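# Bridge three sticks over the blue disc on posts

## Task

Arrange all three sticks so the line running along each one, from one end to the other, crosses above the blue disc painted on the table. When finished, no stick may rest on the table, every post must still stand close to its original spot, and the arrangement must hold by itself without any arm supporting it. Any number of arms may help. Finally, open the grippers and move the arms away.

## Robot and tools

Robots: three identical i2rt Big YAM arms named arm1, arm2 and arm3. Each has six revolute joints, a two-finger gripper and a wrist camera that sits on top of the hand looking toward the fingertips when joints 1 and 6 are zero and the hand is level. The hand reaches about 1.0 m from the joint 1 axis. The arms are bolted to the tabletop (z about 0.72 m) at roughly: arm1 x=+0.62 y=+0.00, facing +180 degrees; arm2 x=-0.31 y=+0.54, facing -60; arm3 x=-0.31 y=-0.54, facing +60. Facing angles are measured counter-clockwise from +x seen from above. Two fixed room cameras, cam_high and cam_low, also watch the scene.

Frames: everything lives in one scene frame with its origin on the floor and +z up, distances in metres. The hand point is midway between the fingertips; the hand z axis runs along the fingers and the fingers close along hand y. Motions are commanded only in joint space, so any Cartesian reasoning must be converted to joint angles by you.

execute_actions: argument actions is a list holding one action object or nothing. Inside, keys arm1, arm2, arm3 are optional; each takes {"joints": {...}}. Joint values are absolute targets, never offsets: joint1_rad -2.879 to 2.879 (rotation about the base, positive counter-clockwise from above, 0 points where the base faces); joint2_rad 0 to 3.141 (shoulder, 0 = upper arm pointing back roughly level, increasing lifts it up then forward); joint3_rad 0 to 3.019 (elbow, 0 = folded, increasing opens); joint4_rad -1.692 to 1.57 (hand pitch, positive tips the fingers up); joint5_rad -1.57 to 1.57 (hand yaw, positive toward the arm's right); joint6_rad -2.094 to 2.094 (hand roll, positive clockwise seen from behind); gripper_m 0 to 0.093, the fingertip gap in metres. Done tolerances are ±0.045, 0.14, 0.09, 0.055, 0.03, 0.035 rad and ±0.003 m respectively. All arms in one action start together; joints move at different speeds so the hand may sweep a wide arc. A joint or arm you leave out keeps pushing toward its previous target. An unknown key or a value out of range rejects the entire call. One action is cut off after 15 s. The optional cameras argument lists camera names (arm1_cam_wrist, arm2_cam_wrist, arm3_cam_wrist, cam_high, cam_low, or all); omitted, null or ["all"] gives every image, [] gives none. An empty actions list just reports state and images.

wait: seconds from 0 to 10; commands nothing and returns state and images.

zoom_image: camera name and region [x0, y0, x1, y1] in pixels of that camera's latest full image, origin at top-left, at most 504 by 504. Wrist images are 616x616 fisheye; room images are 504x504.

finished_scene: pass the scene number; it is final and reports success. Call it only once the sticks stay in place by themselves and the arms are clear.

Reading results: joint_positions gives current angles. joint_status says how each commanded motion ended: reached, off_target (stopped short and may still push), contact_stop or time_out (target dropped and it holds where it stopped, though a timed-out joint may keep a nearby target and push on), not_followed (a self/arm collision guard withheld the targets; the arm may retry them on later actions until given passing targets), limit_stop_at_motor_heat (resend the target after cooling). A "joint command not followed" line, often with a cause line, marks a withheld arm; the gripper part of that action still runs. on_its_own lists joints acting without a command in this call, and "held at" is the target held, not the position. The pictures line names the cameras in image order. MOTOR HOT appears from 85 °C; OVER-TEMPERATURE FAULT at 100 °C means that arm and its gripper went limp and fell. If a result reports a stop, later motion calls in that same reply are skipped.

Cautions: the arms do not stop on contact and can press hard, so avoid driving into the table, posts or each other; to relieve a push, command a joint to its reported position. The collision guard can act late and ignores fingers, gripper housings and wrist cameras, and arm-to-arm contact is never reported. A hard press between robots ends the run. Knocking anything out of the work area ends the scene. Avoid dropping, slamming or slipping sticks, and don't topple or shift posts. Holding loads heats motors, even while you are thinking, because the simulation keeps running between replies and arms hold their last command. Tiny target changes may not move a joint. Loose objects may occasionally get a brief external push. Grip force tops out near 50 to 62 N per pad, lower on some grippers.

Each tool is called after "Request:" as name(argument=value, ...) on one line, values as JSON.

## Session

Request:
execute_actions(actions=[])

Scene clock: 0.00 s.
Motor temperatures (°C, as the motors report them): arm1=[25 24 25 23 24 23] | arm2=[25 24 22 24 22 23] | arm3=[23 25 23 23 24 22]
arm1.joint_positions: joint1_rad=+0.408 joint2_rad=+0.580 joint3_rad=+1.393 joint4_rad=-1.447 joint5_rad=-0.117 joint6_rad=+0.254 gripper_m=+0.094
arm1.joint_status: not commanded
arm1.hand: x=+0.4390 y=-0.0947 z=+1.2575 quat_wxyz=(+0.197, +0.887, +0.090, -0.408) (m; scene frame)
arm2.joint_positions: joint1_rad=-0.390 joint2_rad=+0.576 joint3_rad=+1.404 joint4_rad=-1.414 joint5_rad=-0.023 joint6_rad=+0.249 gripper_m=+0.095
arm2.joint_status: not commanded
arm2.hand: x=-0.2751 y=+0.3352 z=+1.3398 quat_wxyz=(-0.398, -0.650, -0.595, +0.254) (m; scene frame)
arm3.joint_positions: joint1_rad=-0.451 joint2_rad=+0.582 joint3_rad=+1.358 joint4_rad=-1.165 joint5_rad=+0.282 joint6_rad=-0.075 gripper_m=+0.094
arm3.joint_status: not commanded
arm3.hand: x=-0.0858 y=-0.4321 z=+1.3250 quat_wxyz=(-0.557, +0.218, -0.800, -0.045) (m; scene frame)
pictures: arm1_cam_wrist, arm2_cam_wrist, arm3_cam_wrist, cam_high, cam_low
Images, in order (width x height): arm1_cam_wrist 616x616, arm2_cam_wrist 616x616, arm3_cam_wrist 616x616, cam_high 504x504, cam_low 504x504.

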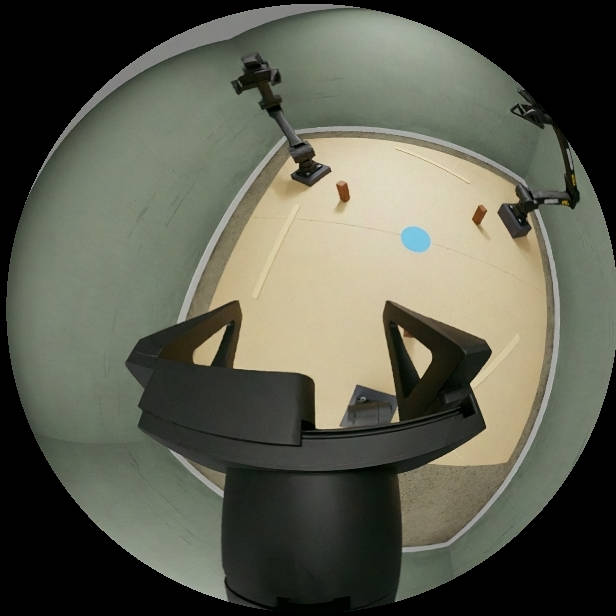

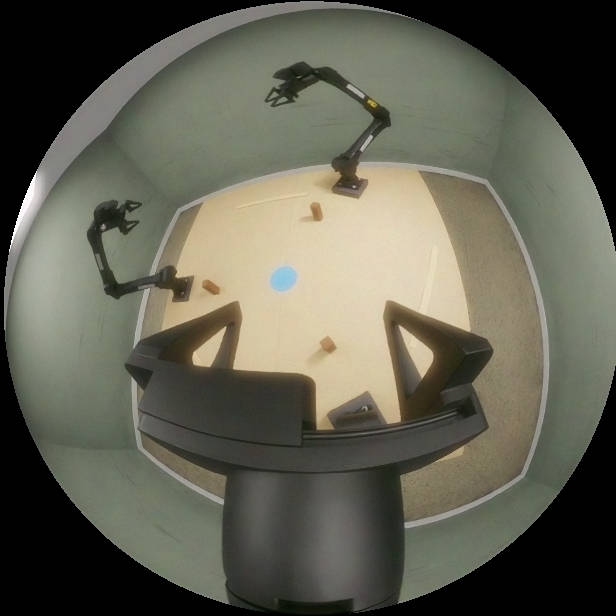

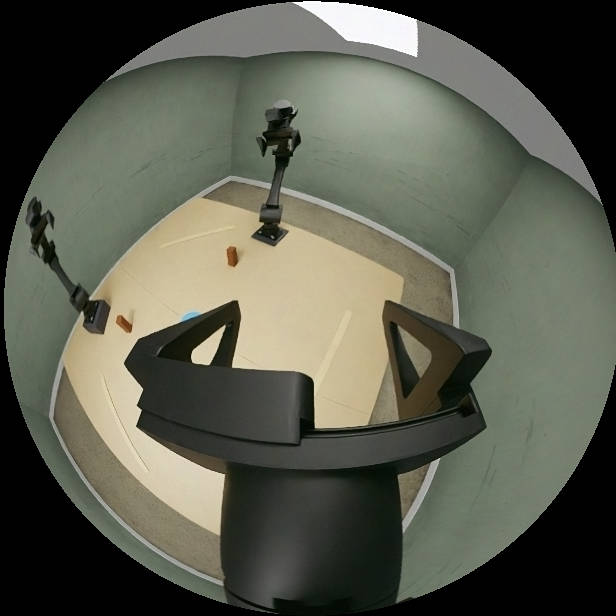

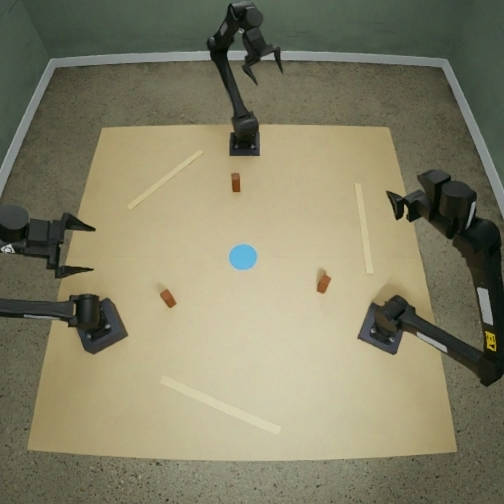

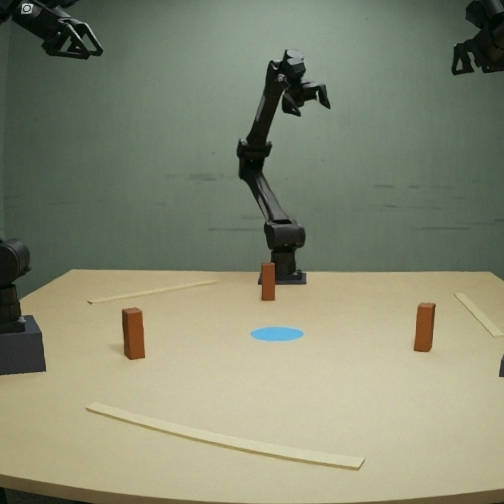

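Request:
execute_actions(actions=[{"arm1":{"joints":{"joint1_rad":-1.12,"joint2_rad":1.5,"joint3_rad":1.1,"joint4_rad":-1.17,"joint5_rad":0,"joint6_rad":-0.36}},"arm2":{"joints":{"joint1_rad":-1.035,"joint2_rad":1.8,"joint3_rad":1.4,"joint4_rad":-1.17,"joint5_rad":0,"joint6_rad":-0.13}},"arm3":{"joints":{"joint1_rad":-1.02,"joint2_rad":1.7,"joint3_rad":1.2,"joint4_rad":-1.07,"joint5_rad":0,"joint6_rad":0.04}}}])

Scene clock: 2.53 s.
Motor temperatures (°C, as the motors report them): arm1=[25 24 25 23 24 23] | arm2=[25 24 23 24 22 23] | arm3=[23 26 24 23 24 22]
arm1.joint_positions: joint1_rad=-1.123 joint2_rad=+1.493 joint3_rad=+1.096 joint4_rad=-1.178 joint5_rad=-0.002 joint6_rad=-0.351 gripper_m=+0.094
arm1.joint_status: all done
arm1.hand: x=+0.4438 y=+0.3725 z=+0.8479 quat_wxyz=(+0.003, +0.925, -0.380, +0.004) (m; scene frame)
arm2.joint_positions: joint1_rad=-1.042 joint2_rad=+1.810 joint3_rad=+1.391 joint4_rad=-1.176 joint5_rad=-0.001 joint6_rad=-0.122 gripper_m=+0.095
arm2.joint_status: all done
arm2.hand: x=-0.5613 y=+0.0814 z=+0.8825 quat_wxyz=(+0.006, -0.828, -0.560, -0.010) (m; scene frame)
arm3.joint_positions: joint1_rad=-1.025 joint2_rad=+1.700 joint3_rad=+1.188 joint4_rad=-1.084 joint5_rad=+0.003 joint6_rad=+0.031 gripper_m=+0.094
arm3.joint_status: all done
arm3.hand: x=+0.1543 y=-0.5035 z=+0.8146 quat_wxyz=(+0.018, +0.022, -1.000, +0.003) (m; scene frame)
pictures: arm1_cam_wrist, arm2_cam_wrist, arm3_cam_wrist, cam_high, cam_low
Images, in order (width x height): arm1_cam_wrist 616x616, arm2_cam_wrist 616x616, arm3_cam_wrist 616x616, cam_high 504x504, cam_low 504x504.

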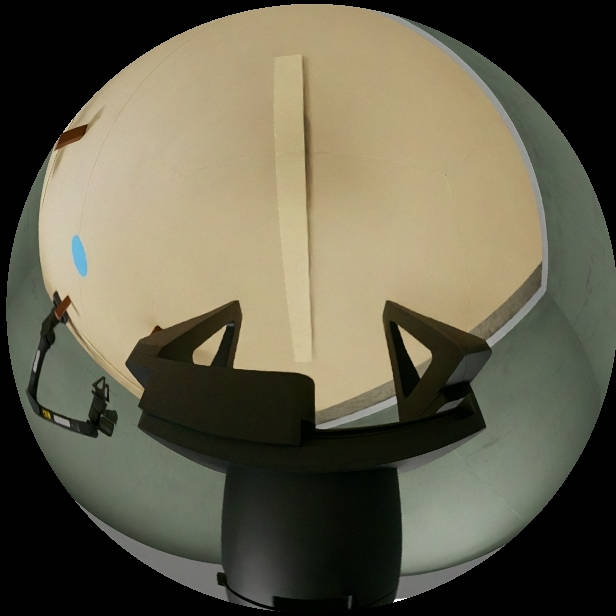

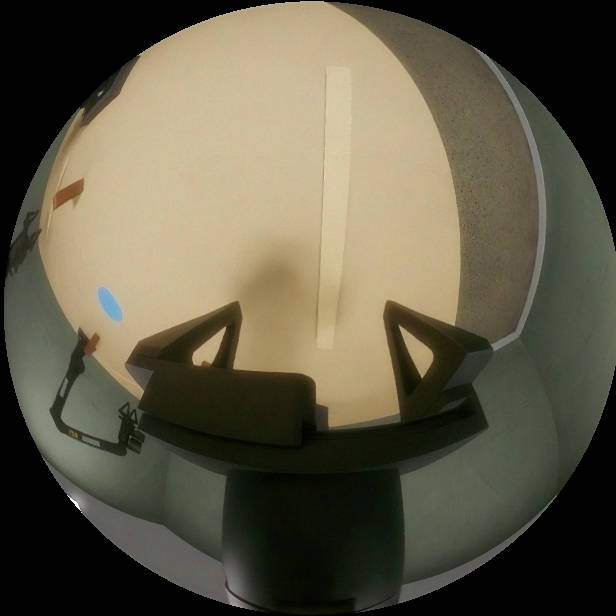

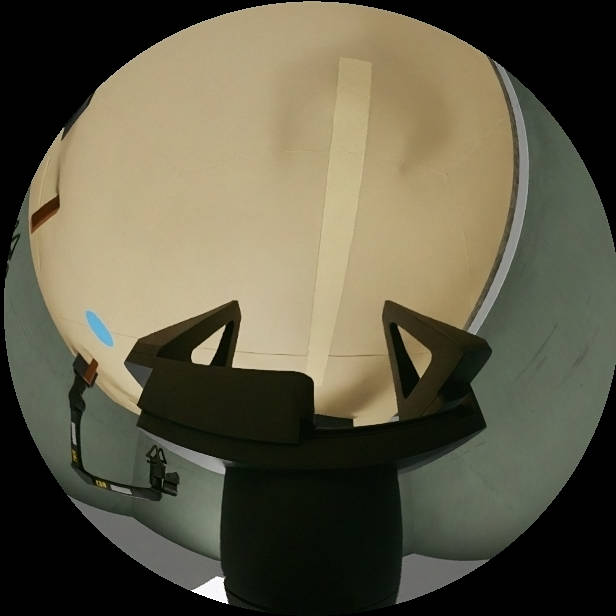

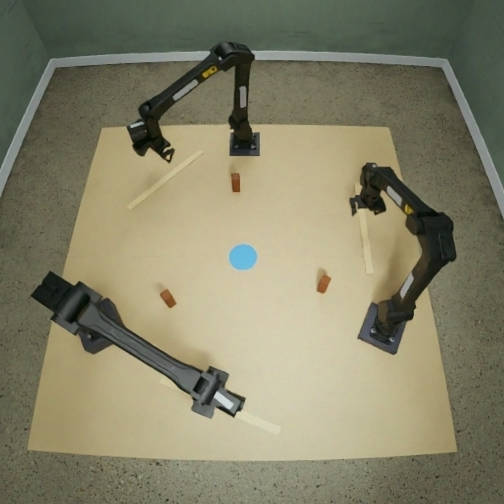

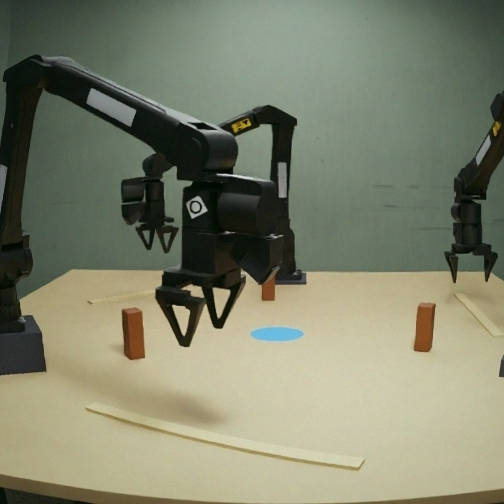

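Request:
execute_actions(actions=[{"arm1":{"joints":{"joint2_rad":1.55,"joint3_rad":0.85,"joint4_rad":-0.87}},"arm2":{"joints":{"joint1_rad":-1.08,"joint2_rad":1.9,"joint3_rad":1.12,"joint4_rad":-0.77,"joint6_rad":-0.16}},"arm3":{"joints":{"joint1_rad":-1.055,"joint2_rad":1.76,"joint3_rad":1.05,"joint4_rad":-0.84,"joint6_rad":0.06}}}])

Scene clock: 4.00 s.
Motor temperatures (°C, as the motors report them): arm1=[25 24 26 23 24 23] | arm2=[25 25 23 24 22 23] | arm3=[23 26 24 23 24 22]
arm1.joint_positions: joint1_rad=-1.123 joint2_rad=+1.544 joint3_rad=+0.838 joint4_rad=-0.887 joint5_rad=-0.002 joint6_rad=-0.351 gripper_m=+0.094
arm1.joint_status: all done
arm1.hand: x=+0.4642 y=+0.3300 z=+0.7458 quat_wxyz=(+0.009, +0.925, -0.379, +0.011) (m; scene frame)
arm2.joint_positions: joint1_rad=-1.082 joint2_rad=+1.925 joint3_rad=+1.106 joint4_rad=-0.781 joint5_rad=-0.001 joint6_rad=-0.152 gripper_m=+0.095
arm2.joint_status: all done
arm2.hand: x=-0.5538 y=+0.1343 z=+0.7388 quat_wxyz=(+0.007, -0.831, -0.556, -0.012) (m; scene frame)
arm3.joint_positions: joint1_rad=-1.050 joint2_rad=+1.762 joint3_rad=+1.035 joint4_rad=-0.857 joint5_rad=+0.003 joint6_rad=+0.051 gripper_m=+0.094
arm3.joint_status: all done
arm3.hand: x=+0.1321 y=-0.5161 z=+0.7399 quat_wxyz=(+0.012, -0.001, -1.000, +0.002) (m; scene frame)
pictures: arm1_cam_wrist, arm2_cam_wrist, arm3_cam_wrist, cam_high, cam_low
Images, in order (width x height): arm1_cam_wrist 616x616, arm2_cam_wrist 616x616, arm3_cam_wrist 616x616, cam_high 504x504, cam_low 504x504.

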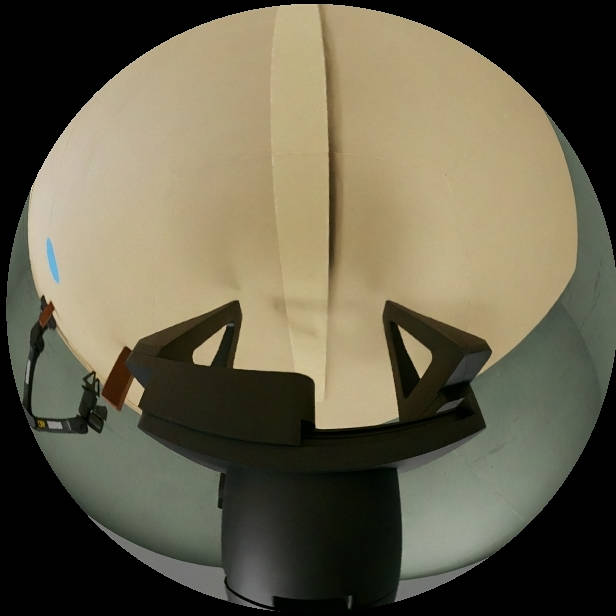

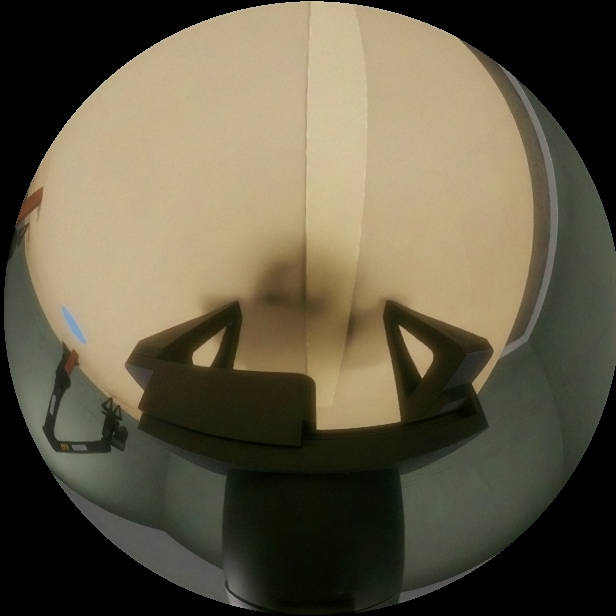

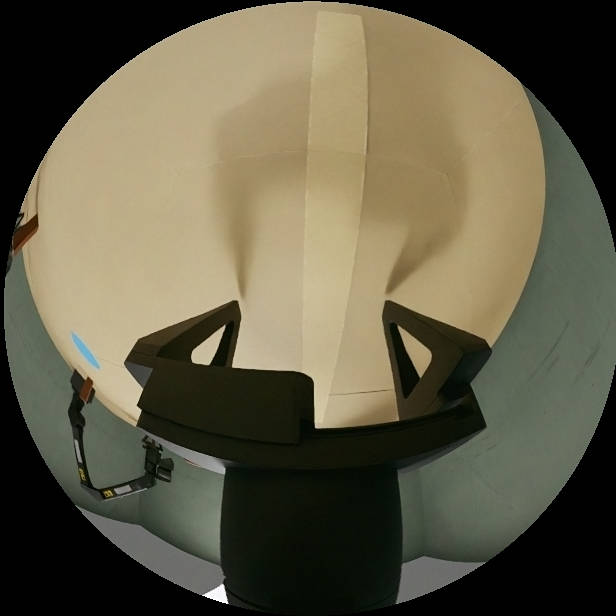

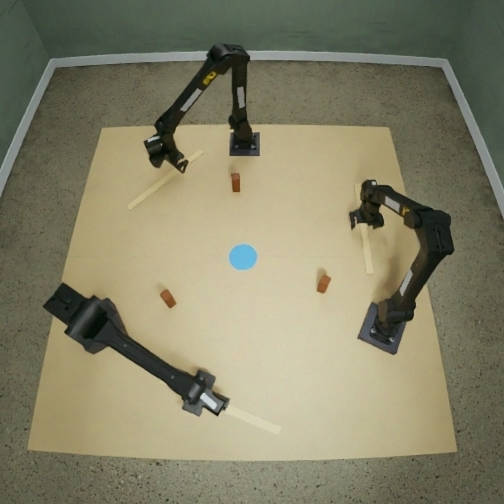

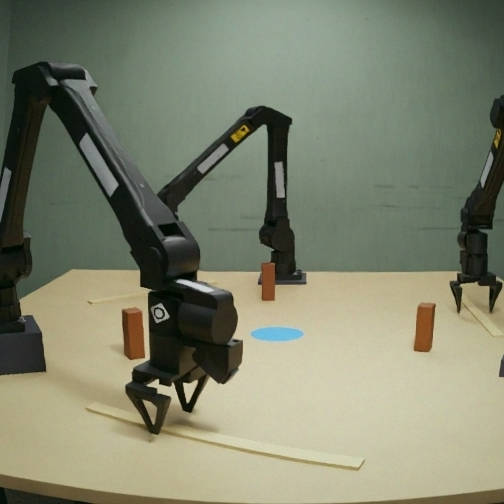

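Request:
execute_actions(actions=[{"arm1":{"joints":{"joint2_rad":1.635,"joint4_rad":-0.77}},"arm2":{"joints":{"joint1_rad":-1.1,"joint2_rad":1.945,"joint4_rad":-0.71}},"arm3":{"joints":{"joint1_rad":-1.08,"joint2_rad":1.81,"joint4_rad":-0.775}}}], cameras=[])

Request:
execute_actions(actions=[{"arm1":{"joints":{"gripper_m":0}},"arm2":{"joints":{"gripper_m":0}},"arm3":{"joints":{"gripper_m":0}}}], cameras=["cam_high"])

Scene clock: 4.90 s.
Motor temperatures (°C, as the motors report them): arm1=[25 24 26 23 24 23] | arm2=[25 25 23 24 22 23] | arm3=[23 26 24 23 24 22]
arm1.joint_positions: joint1_rad=-1.121 joint2_rad=+1.593 joint3_rad=+0.843 joint4_rad=-0.802 joint5_rad=+0.002 joint6_rad=-0.351 gripper_m=+0.094
arm1.joint_status: all done
arm1.hand: x=+0.4565 y=+0.3458 z=+0.7300 quat_wxyz=(-0.007, +0.926, -0.378, -0.003) (m; scene frame)
arm2.joint_positions: joint1_rad=-1.094 joint2_rad=+1.935 joint3_rad=+1.106 joint4_rad=-0.721 joint5_rad=-0.001 joint6_rad=-0.152 gripper_m=+0.095
arm2.joint_status: all done
arm2.hand: x=-0.5655 y=+0.1267 z=+0.7341 quat_wxyz=(-0.004, -0.834, -0.551, +0.010) (m; scene frame)
arm3.joint_positions: joint1_rad=-1.075 joint2_rad=+1.783 joint3_rad=+1.035 joint4_rad=-0.797 joint5_rad=-0.005 joint6_rad=+0.051 gripper_m=+0.094
arm3.joint_status: all done
arm3.hand: x=+0.1440 y=-0.5257 z=+0.7308 quat_wxyz=(-0.007, -0.014, -1.000, -0.002) (m; scene frame)
pictures: none
No camera images: the call's "cameras" was empty. Leave "cameras" out to get every camera's image.

Scene clock: 5.63 s.
Motor temperatures (°C, as the motors report them): arm1=[25 24 26 23 24 23] | arm2=[25 25 23 24 22 23] | arm3=[23 26 24 23 24 22]
arm1.joint_positions: joint1_rad=-1.121 joint2_rad=+1.593 joint3_rad=+0.843 joint4_rad=-0.789 joint5_rad=-0.002 joint6_rad=-0.353 gripper_m=+0.027
arm1.joint_status: gripper_m off_target (ended at +0.027, target +0.000)
arm1.hand: x=+0.4545 y=+0.3482 z=+0.7300 quat_wxyz=(-0.009, +0.926, -0.377, -0.009) (m; scene frame)
arm2.joint_positions: joint1_rad=-1.094 joint2_rad=+1.935 joint3_rad=+1.106 joint4_rad=-0.721 joint5_rad=-0.001 joint6_rad=-0.153 gripper_m=+0.027
arm2.joint_status: gripper_m off_target (ended at +0.027, target +0.000)
arm2.hand: x=-0.5655 y=+0.1266 z=+0.7341 quat_wxyz=(-0.004, -0.834, -0.551, +0.010) (m; scene frame)
arm3.joint_positions: joint1_rad=-1.075 joint2_rad=+1.784 joint3_rad=+1.035 joint4_rad=-0.792 joint5_rad=-0.003 joint6_rad=+0.052 gripper_m=+0.027
arm3.joint_status: gripper_m off_target (ended at +0.027, target +0.000)
arm3.hand: x=+0.1452 y=-0.5259 z=+0.7306 quat_wxyz=(-0.010, -0.014, -1.000, -0.002) (m; scene frame)
pictures: cam_high
Images, in order (width x height): cam_high 504x504.

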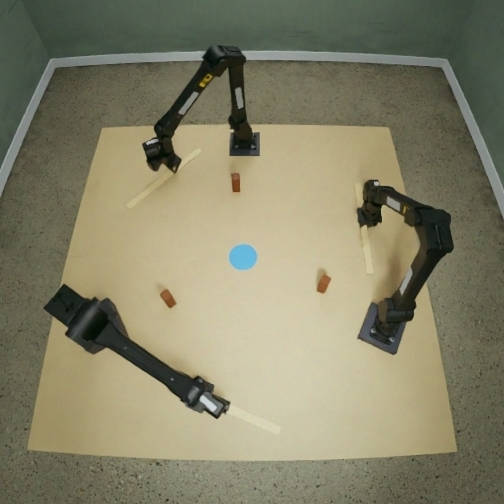

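Request:
execute_actions(actions=[{"arm1":{"joints":{"joint2_rad":1.356,"joint3_rad":1.08,"joint4_rad":-1.12,"joint6_rad":-0.12}},"arm2":{"joints":{"joint2_rad":1.49,"joint3_rad":1.05,"joint4_rad":-0.96,"joint6_rad":-0.05}},"arm3":{"joints":{"joint2_rad":1.484,"joint3_rad":1.185,"joint4_rad":-1.1,"joint6_rad":-0.09}}}], cameras=[])

Request:
execute_actions(actions=[{"arm1":{"joints":{"joint1_rad":-0.3}},"arm2":{"joints":{"joint1_rad":-0.3}},"arm3":{"joints":{"joint1_rad":-0.3}}}], cameras=["cam_high","cam_low"])

Scene clock: 7.53 s.
Motor temperatures (°C, as the motors report them): arm1=[25 24 26 23 24 23] | arm2=[25 25 23 24 22 23] | arm3=[23 26 25 23 24 22]
arm1.joint_positions: joint1_rad=-1.121 joint2_rad=+1.346 joint3_rad=+1.072 joint4_rad=-1.104 joint5_rad=-0.002 joint6_rad=-0.129 gripper_m=+0.027
arm1.joint_status: all done
arm1.hand: x=+0.4396 y=+0.3785 z=+0.8982 quat_wxyz=(-0.055, +0.875, -0.476, -0.075) (m; scene frame)
arm2.joint_positions: joint1_rad=-1.094 joint2_rad=+1.486 joint3_rad=+1.035 joint4_rad=-0.954 joint5_rad=-0.001 joint6_rad=-0.058 gripper_m=+0.027
arm2.joint_status: all done
arm2.hand: x=-0.5431 y=+0.1619 z=+0.9056 quat_wxyz=(-0.038, -0.857, -0.509, +0.074) (m; scene frame)
arm3.joint_positions: joint1_rad=-1.075 joint2_rad=+1.474 joint3_rad=+1.162 joint4_rad=-1.085 joint5_rad=-0.003 joint6_rad=-0.081 gripper_m=+0.027
arm3.joint_status: all done
arm3.hand: x=+0.1505 y=-0.5257 z=+0.9047 quat_wxyz=(-0.081, +0.052, -0.995, +0.001) (m; scene frame)
pictures: none
No camera images: the call's "cameras" was empty. Leave "cameras" out to get every camera's image.

Scene clock: 8.90 s.
Motor temperatures (°C, as the motors report them): arm1=[25 24 26 23 24 23] | arm2=[25 25 24 24 22 23] | arm3=[23 26 25 23 24 22]
arm1.joint_positions: joint1_rad=-0.300 joint2_rad=+1.346 joint3_rad=+1.072 joint4_rad=-1.104 joint5_rad=-0.001 joint6_rad=-0.127 gripper_m=+0.027
arm1.joint_status: all done
arm1.hand: x=+0.2203 y=+0.1269 z=+0.8981 quat_wxyz=(-0.018, +0.992, -0.089, -0.091) (m; scene frame)
arm2.joint_positions: joint1_rad=-0.294 joint2_rad=+1.487 joint3_rad=+1.035 joint4_rad=-0.954 joint5_rad=-0.002 joint6_rad=-0.055 gripper_m=+0.027
arm2.joint_status: all done
arm2.hand: x=-0.2031 y=+0.1083 z=+0.9045 quat_wxyz=(-0.063, -0.592, -0.802, +0.052) (m; scene frame)
arm3.joint_positions: joint1_rad=-0.296 joint2_rad=+1.474 joint3_rad=+1.162 joint4_rad=-1.085 joint5_rad=-0.001 joint6_rad=-0.083 gripper_m=+0.027
arm3.joint_status: all done
arm3.hand: x=+0.0107 y=-0.2069 z=+0.9060 quat_wxyz=(-0.076, +0.427, -0.900, -0.033) (m; scene frame)
pictures: cam_high, cam_low
Images, in order (width x height): cam_high 504x504, cam_low 504x504.

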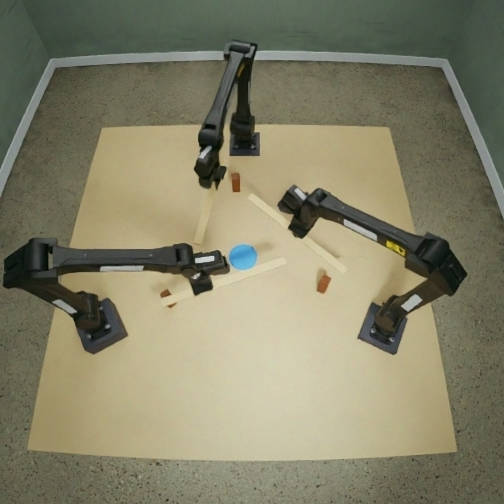

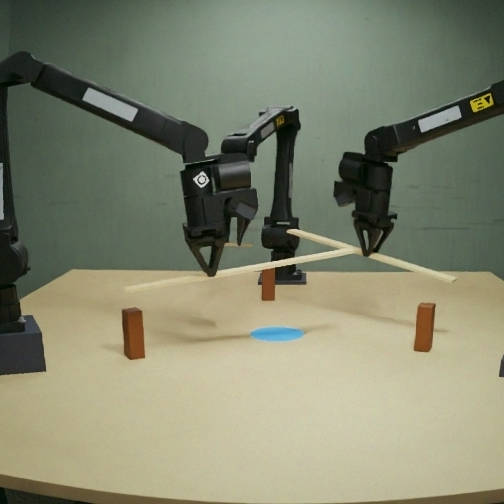

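Request:
execute_actions(actions=[{"arm1":{"joints":{"joint1_rad":-0.085}},"arm2":{"joints":{"joint1_rad":-0.085}},"arm3":{"joints":{"joint1_rad":-0.115}}}])

Scene clock: 10.20 s.
Motor temperatures (°C, as the motors report them): arm1=[25 24 27 23 24 23] | arm2=[25 25 24 24 23 23] | arm3=[23 26 25 23 24 22]
arm1.joint_positions: joint1_rad=-0.081 joint2_rad=+1.346 joint3_rad=+1.072 joint4_rad=-1.104 joint5_rad=+0.002 joint6_rad=-0.108 gripper_m=+0.027
arm1.joint_status: all done
arm1.hand: x=+0.2025 y=+0.0381 z=+0.8984 quat_wxyz=(-0.008, +0.996, +0.010, -0.093) (m; scene frame)
arm2.joint_positions: joint1_rad=-0.083 joint2_rad=+1.487 joint3_rad=+1.035 joint4_rad=-0.954 joint5_rad=+0.004 joint6_rad=-0.037 gripper_m=+0.027
arm2.joint_status: all done
arm2.hand: x=-0.1167 y=+0.1397 z=+0.9043 quat_wxyz=(-0.067, -0.512, -0.855, +0.047) (m; scene frame)
arm3.joint_positions: joint1_rad=-0.108 joint2_rad=+1.474 joint3_rad=+1.162 joint4_rad=-1.085 joint5_rad=+0.003 joint6_rad=-0.077 gripper_m=+0.027
arm3.joint_status: all done
arm3.hand: x=-0.0560 y=-0.1535 z=+0.9067 quat_wxyz=(-0.074, +0.507, -0.858, -0.040) (m; scene frame)
pictures: arm1_cam_wrist, arm2_cam_wrist, arm3_cam_wrist, cam_high, cam_low
Images, in order (width x height): arm1_cam_wrist 616x616, arm2_cam_wrist 616x616, arm3_cam_wrist 616x616, cam_high 504x504, cam_low 504x504.

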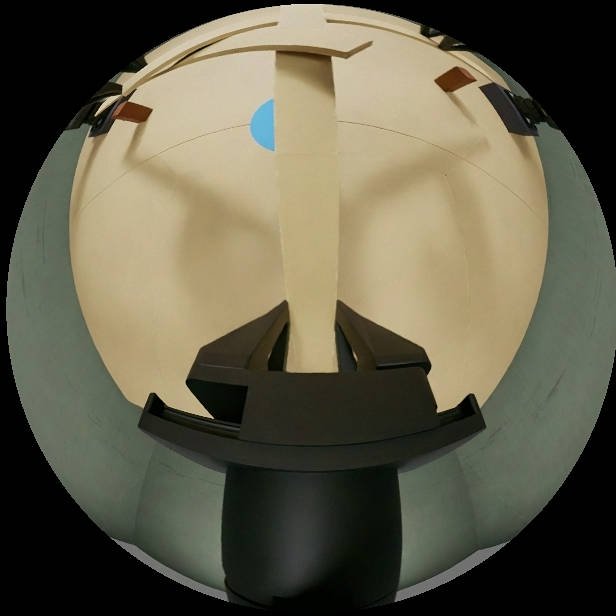

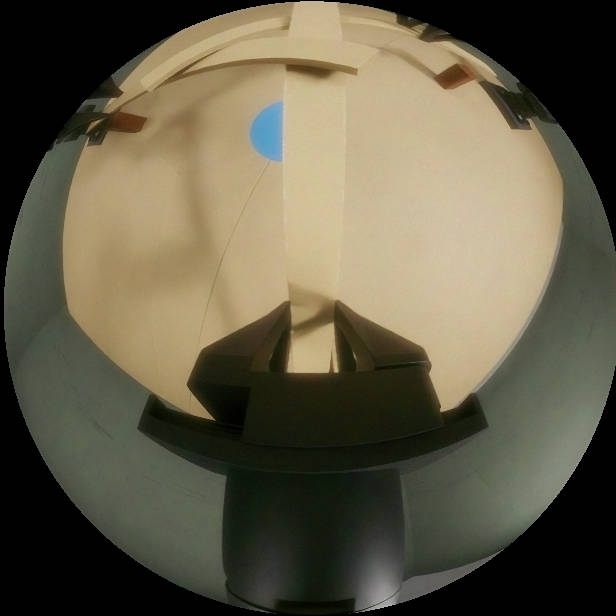

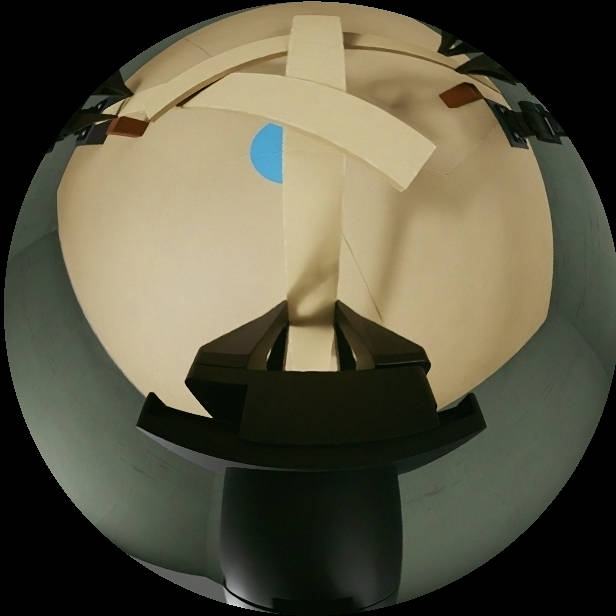

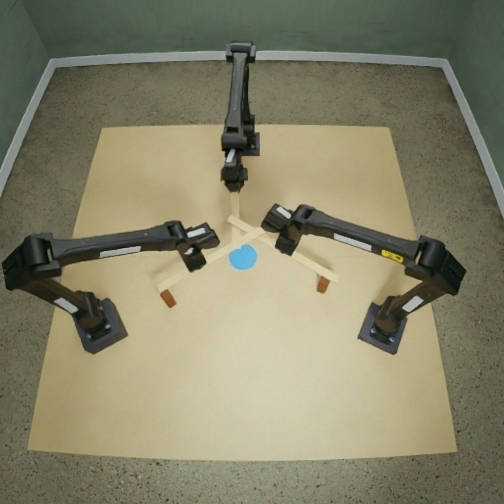

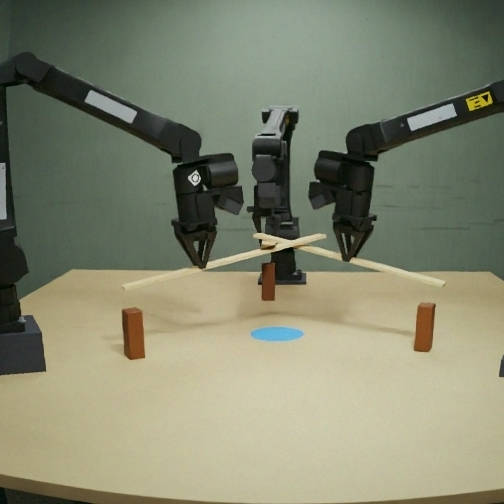

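Request:
execute_actions(actions=[{"arm1":{"joints":{"joint2_rad":1.435,"joint3_rad":1.05,"joint4_rad":-1.04}},"arm2":{"joints":{"joint2_rad":1.52,"joint3_rad":0.97,"joint4_rad":-0.89}},"arm3":{"joints":{"joint2_rad":1.56,"joint3_rad":1.15,"joint4_rad":-1.02}}}])

Request:
zoom_image(camera="cam_high", region=[140,150,350,320])

Request:
zoom_image(camera="cam_low", region=[100,220,460,370])

Scene clock: 11.37 s.
Motor temperatures (°C, as the motors report them): arm1=[25 24 27 23 24 23] | arm2=[25 25 24 24 23 23] | arm3=[23 26 26 23 24 22]
arm1.joint_positions: joint1_rad=-0.086 joint2_rad=+1.432 joint3_rad=+1.047 joint4_rad=-1.052 joint5_rad=+0.002 joint6_rad=-0.100 gripper_m=+0.027
arm1.joint_status: all done
arm1.hand: x=+0.1975 y=+0.0405 z=+0.8561 quat_wxyz=(-0.005, +0.998, +0.003, -0.064) (m; scene frame)
arm2.joint_positions: joint1_rad=-0.084 joint2_rad=+1.523 joint3_rad=+0.972 joint4_rad=-0.895 joint5_rad=+0.003 joint6_rad=-0.038 gripper_m=+0.027
arm2.joint_status: all done
arm2.hand: x=-0.1228 y=+0.1521 z=+0.8685 quat_wxyz=(-0.051, -0.513, -0.856, +0.036) (m; scene frame)
arm3.joint_positions: joint1_rad=-0.109 joint2_rad=+1.562 joint3_rad=+1.142 joint4_rad=-1.032 joint5_rad=+0.002 joint6_rad=-0.083 gripper_m=+0.027
arm3.joint_status: all done
arm3.hand: x=-0.0533 y=-0.1490 z=+0.8618 quat_wxyz=(-0.049, +0.510, -0.858, -0.028) (m; scene frame)
pictures: arm1_cam_wrist, arm2_cam_wrist, arm3_cam_wrist, cam_high, cam_low
Images, in order (width x height): arm1_cam_wrist 616x616, arm2_cam_wrist 616x616, arm3_cam_wrist 616x616, cam_high 504x504, cam_low 504x504.

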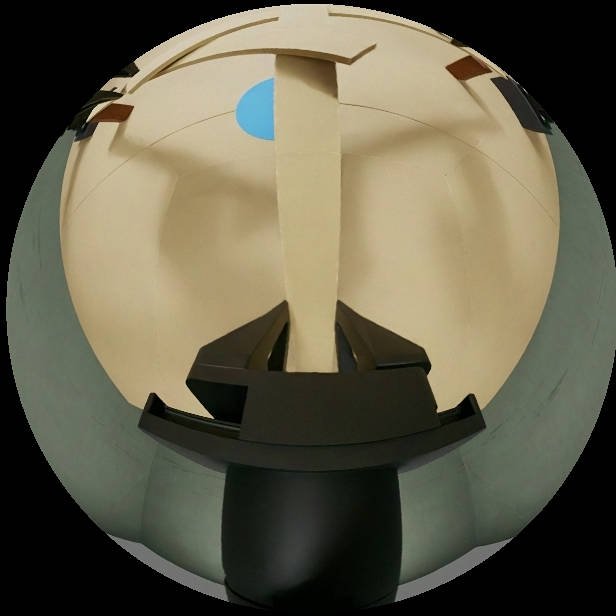

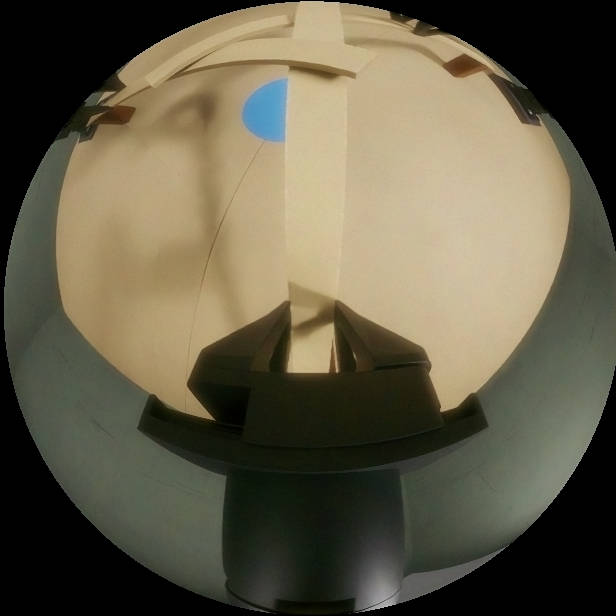

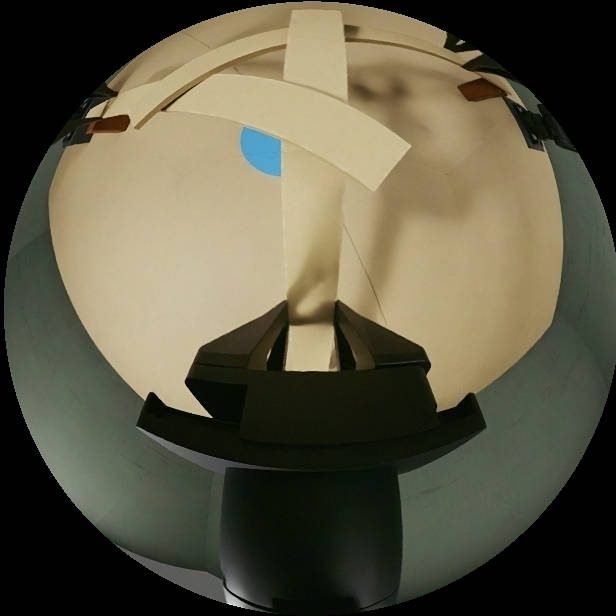

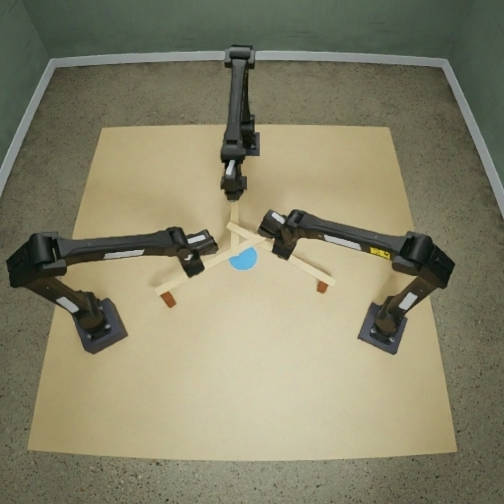

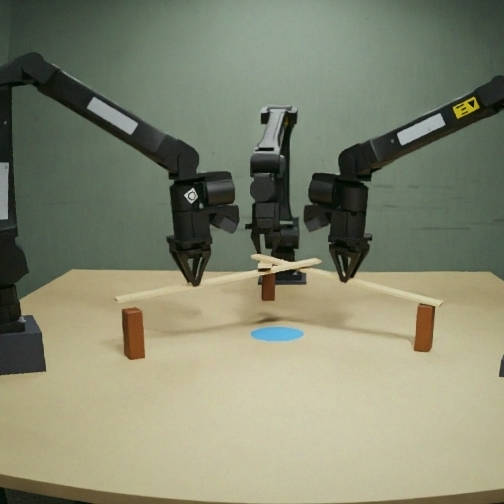

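Region (140, 150, 350, 320) of cam_high's 504x504 image, scaled by 2.400, with more detail than that image has; it fills the top 408 rows of this view, and the rest is white.

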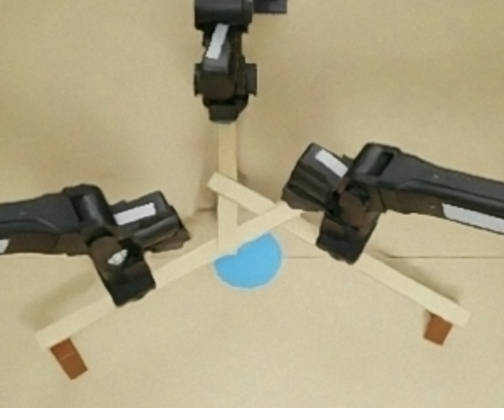

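Region (100, 220, 460, 370) of cam_low's 504x504 image, scaled by 1.400, with more detail than that image has; it fills the top 210 rows of this view, and the rest is white.

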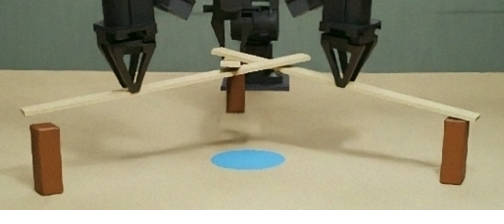

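Request:
execute_actions(actions=[{"arm1":{"joints":{"joint1_rad":-0.06,"joint2_rad":1.465,"joint6_rad":-0.14}},"arm2":{"joints":{"joint2_rad":1.58,"joint4_rad":-0.85,"joint6_rad":-0.11}},"arm3":{"joints":{"joint2_rad":1.585}}}])

Request:
zoom_image(camera="cam_high", region=[140,150,350,320])

Request:
zoom_image(camera="arm3_cam_wrist", region=[60,0,560,200])

Scene clock: 13.27 s.
Motor temperatures (°C, as the motors report them): arm1=[25 24 27 23 24 23] | arm2=[25 25 24 24 23 23] | arm3=[23 26 26 23 24 22]
arm1.joint_positions: joint1_rad=-0.082 joint2_rad=+1.444 joint3_rad=+1.046 joint4_rad=-1.051 joint5_rad=+0.003 joint6_rad=-0.106 gripper_m=+0.027
arm1.joint_status: all done
arm1.hand: x=+0.1980 y=+0.0389 z=+0.8510 quat_wxyz=(-0.005, +0.998, +0.009, -0.058) (m; scene frame)
arm2.joint_positions: joint1_rad=-0.089 joint2_rad=+1.558 joint3_rad=+0.972 joint4_rad=-0.867 joint5_rad=+0.004 joint6_rad=-0.063 gripper_m=+0.027
arm2.joint_status: joint6_rad time_out (moved -0.025 of -0.072); the others done
arm2.on_its_own: joint6_rad reads -0.063 and still pushes toward -0.110 since a time_out
arm2.hand: x=-0.1230 y=+0.1472 z=+0.8550 quat_wxyz=(-0.047, -0.504, -0.862, +0.035) (m; scene frame)
arm3.joint_positions: joint1_rad=-0.112 joint2_rad=+1.573 joint3_rad=+1.138 joint4_rad=-1.031 joint5_rad=+0.003 joint6_rad=-0.082 gripper_m=+0.027
arm3.joint_status: all done
arm3.hand: x=-0.0530 y=-0.1515 z=+0.8553 quat_wxyz=(-0.042, +0.509, -0.860, -0.024) (m; scene frame)
pictures: arm1_cam_wrist, arm2_cam_wrist, arm3_cam_wrist, cam_high, cam_low
Images, in order (width x height): arm1_cam_wrist 616x616, arm2_cam_wrist 616x616, arm3_cam_wrist 616x616, cam_high 504x504, cam_low 504x504.

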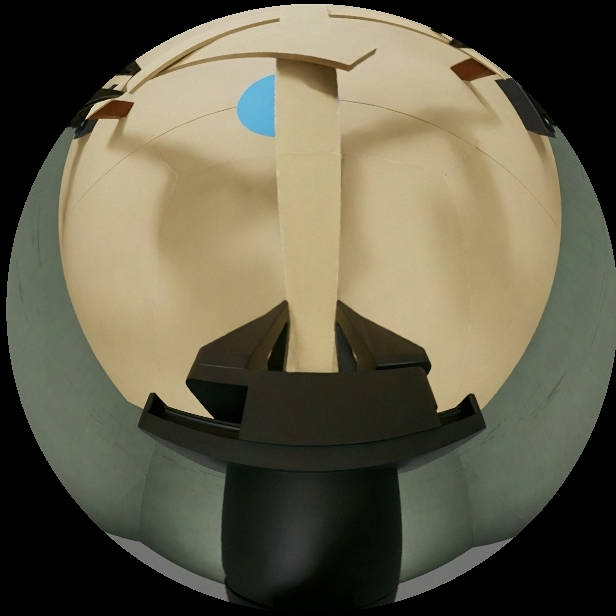

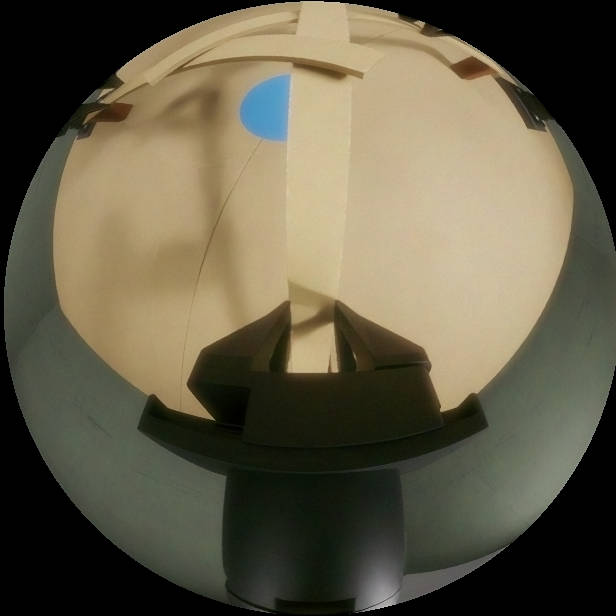

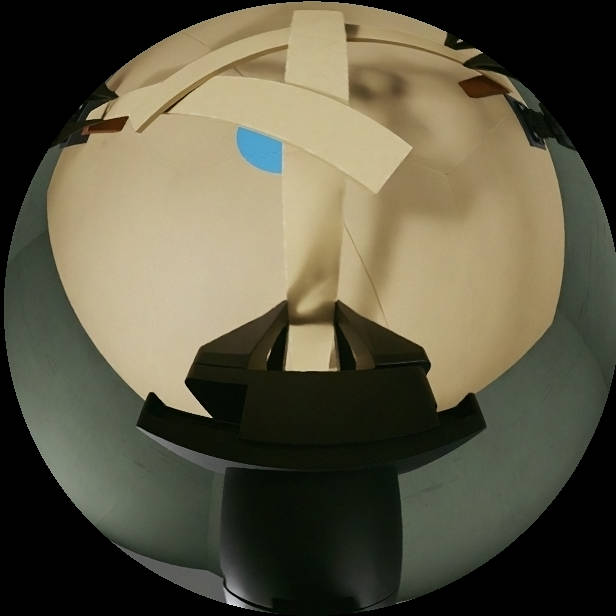

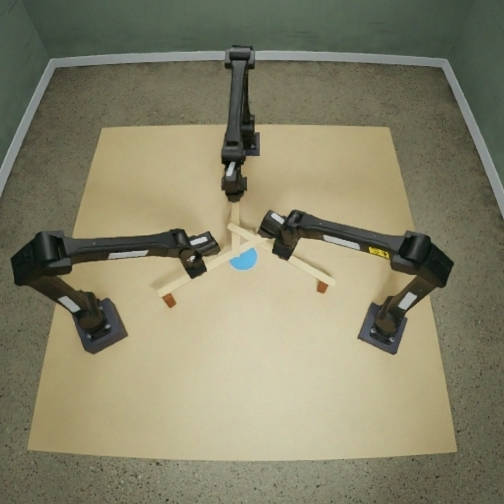

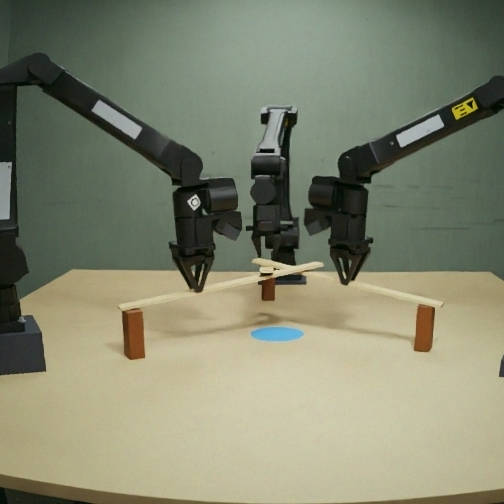

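Region (140, 150, 350, 320) of cam_high's 504x504 image, scaled by 2.400, with more detail than that image has; it fills the top 408 rows of this view, and the rest is white.

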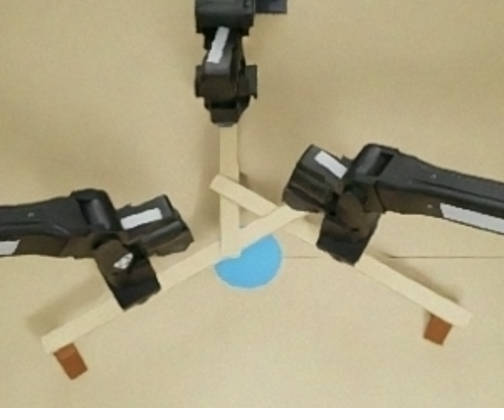

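Region (60, 0, 560, 200) of arm3_cam_wrist's 616x616 image, scaled by 1.008, with more detail than that image has; it fills the top 202 rows of this view, and the rest is white.

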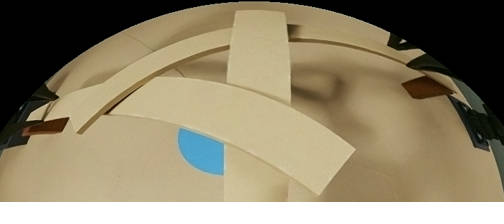

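The frame is seated, so I'm releasing.

Request:
execute_actions(actions=[{"arm1":{"joints":{"joint1_rad":-0.082,"joint2_rad":1.444,"joint6_rad":-0.106,"gripper_m":0.06}},"arm2":{"joints":{"joint2_rad":1.558,"joint6_rad":-0.063,"gripper_m":0.06}},"arm3":{"joints":{"joint2_rad":1.573,"gripper_m":0.06}}}], cameras=[])

Request:
execute_actions(actions=[{"arm1":{"joints":{"joint2_rad":1.0}},"arm2":{"joints":{"joint2_rad":1.0}},"arm3":{"joints":{"joint2_rad":1.0}}}], cameras=["cam_high","cam_low"])

Request:
finished_scene(scene=1)

Scene clock: 14.13 s.
Motor temperatures (°C, as the motors report them): arm1=[25 24 27 23 24 23] | arm2=[25 25 24 24 23 23] | arm3=[23 26 26 23 24 22]
arm1.joint_positions: joint1_rad=-0.082 joint2_rad=+1.444 joint3_rad=+1.046 joint4_rad=-1.051 joint5_rad=+0.003 joint6_rad=-0.103 gripper_m=+0.060
arm1.joint_status: all done
arm1.hand: x=+0.1980 y=+0.0389 z=+0.8510 quat_wxyz=(-0.005, +0.998, +0.007, -0.058) (m; scene frame)
arm2.joint_positions: joint1_rad=-0.089 joint2_rad=+1.559 joint3_rad=+0.972 joint4_rad=-0.863 joint5_rad=+0.003 joint6_rad=-0.060 gripper_m=+0.060
arm2.joint_status: all done
arm2.hand: x=-0.1226 y=+0.1467 z=+0.8547 quat_wxyz=(-0.049, -0.505, -0.861, +0.035) (m; scene frame)
arm3.joint_positions: joint1_rad=-0.112 joint2_rad=+1.573 joint3_rad=+1.138 joint4_rad=-1.031 joint5_rad=+0.003 joint6_rad=-0.082 gripper_m=+0.060
arm3.joint_status: all done
arm3.hand: x=-0.0530 y=-0.1515 z=+0.8553 quat_wxyz=(-0.042, +0.509, -0.860, -0.024) (m; scene frame)
pictures: none
No camera images: the call's "cameras" was empty. Leave "cameras" out to get every camera's image.

Scene clock: 15.57 s.
Motor temperatures (°C, as the motors report them): arm1=[25 24 27 23 24 23] | arm2=[25 25 25 24 23 23] | arm3=[23 26 26 23 24 22]
arm1.joint_positions: joint1_rad=-0.082 joint2_rad=+0.988 joint3_rad=+1.042 joint4_rad=-1.051 joint5_rad=+0.003 joint6_rad=-0.103 gripper_m=+0.060
arm1.joint_status: all done
arm1.hand: x=+0.2349 y=+0.0363 z=+1.0269 quat_wxyz=(-0.027, +0.960, +0.006, -0.279) (m; scene frame)
arm2.joint_positions: joint1_rad=-0.089 joint2_rad=+0.991 joint3_rad=+0.964 joint4_rad=-0.862 joint5_rad=+0.003 joint6_rad=-0.060 gripper_m=+0.060
arm2.joint_status: all done
arm2.hand: x=-0.1328 y=+0.1690 z=+1.0836 quat_wxyz=(-0.276, -0.477, -0.813, +0.188) (m; scene frame)
arm3.joint_positions: joint1_rad=-0.112 joint2_rad=+0.989 joint3_rad=+1.135 joint4_rad=-1.031 joint5_rad=+0.003 joint6_rad=-0.082 gripper_m=+0.060
arm3.joint_status: all done
arm3.hand: x=-0.0824 y=-0.2000 z=+1.1018 quat_wxyz=(-0.298, +0.479, -0.812, -0.148) (m; scene frame)
pictures: cam_high, cam_low
Images, in order (width x height): cam_high 504x504, cam_low 504x504.

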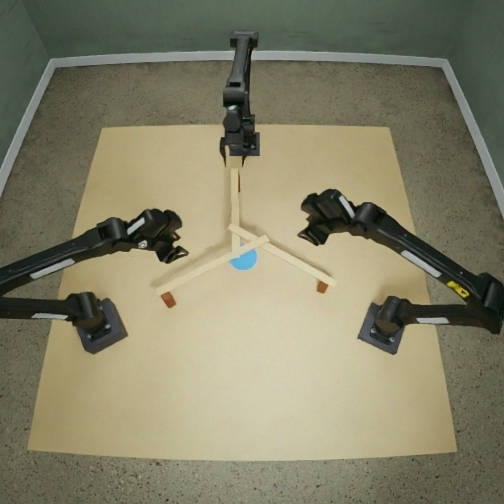

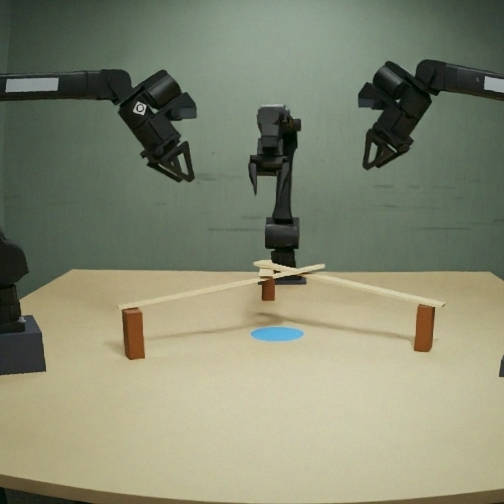

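The scene is finished: the task was done.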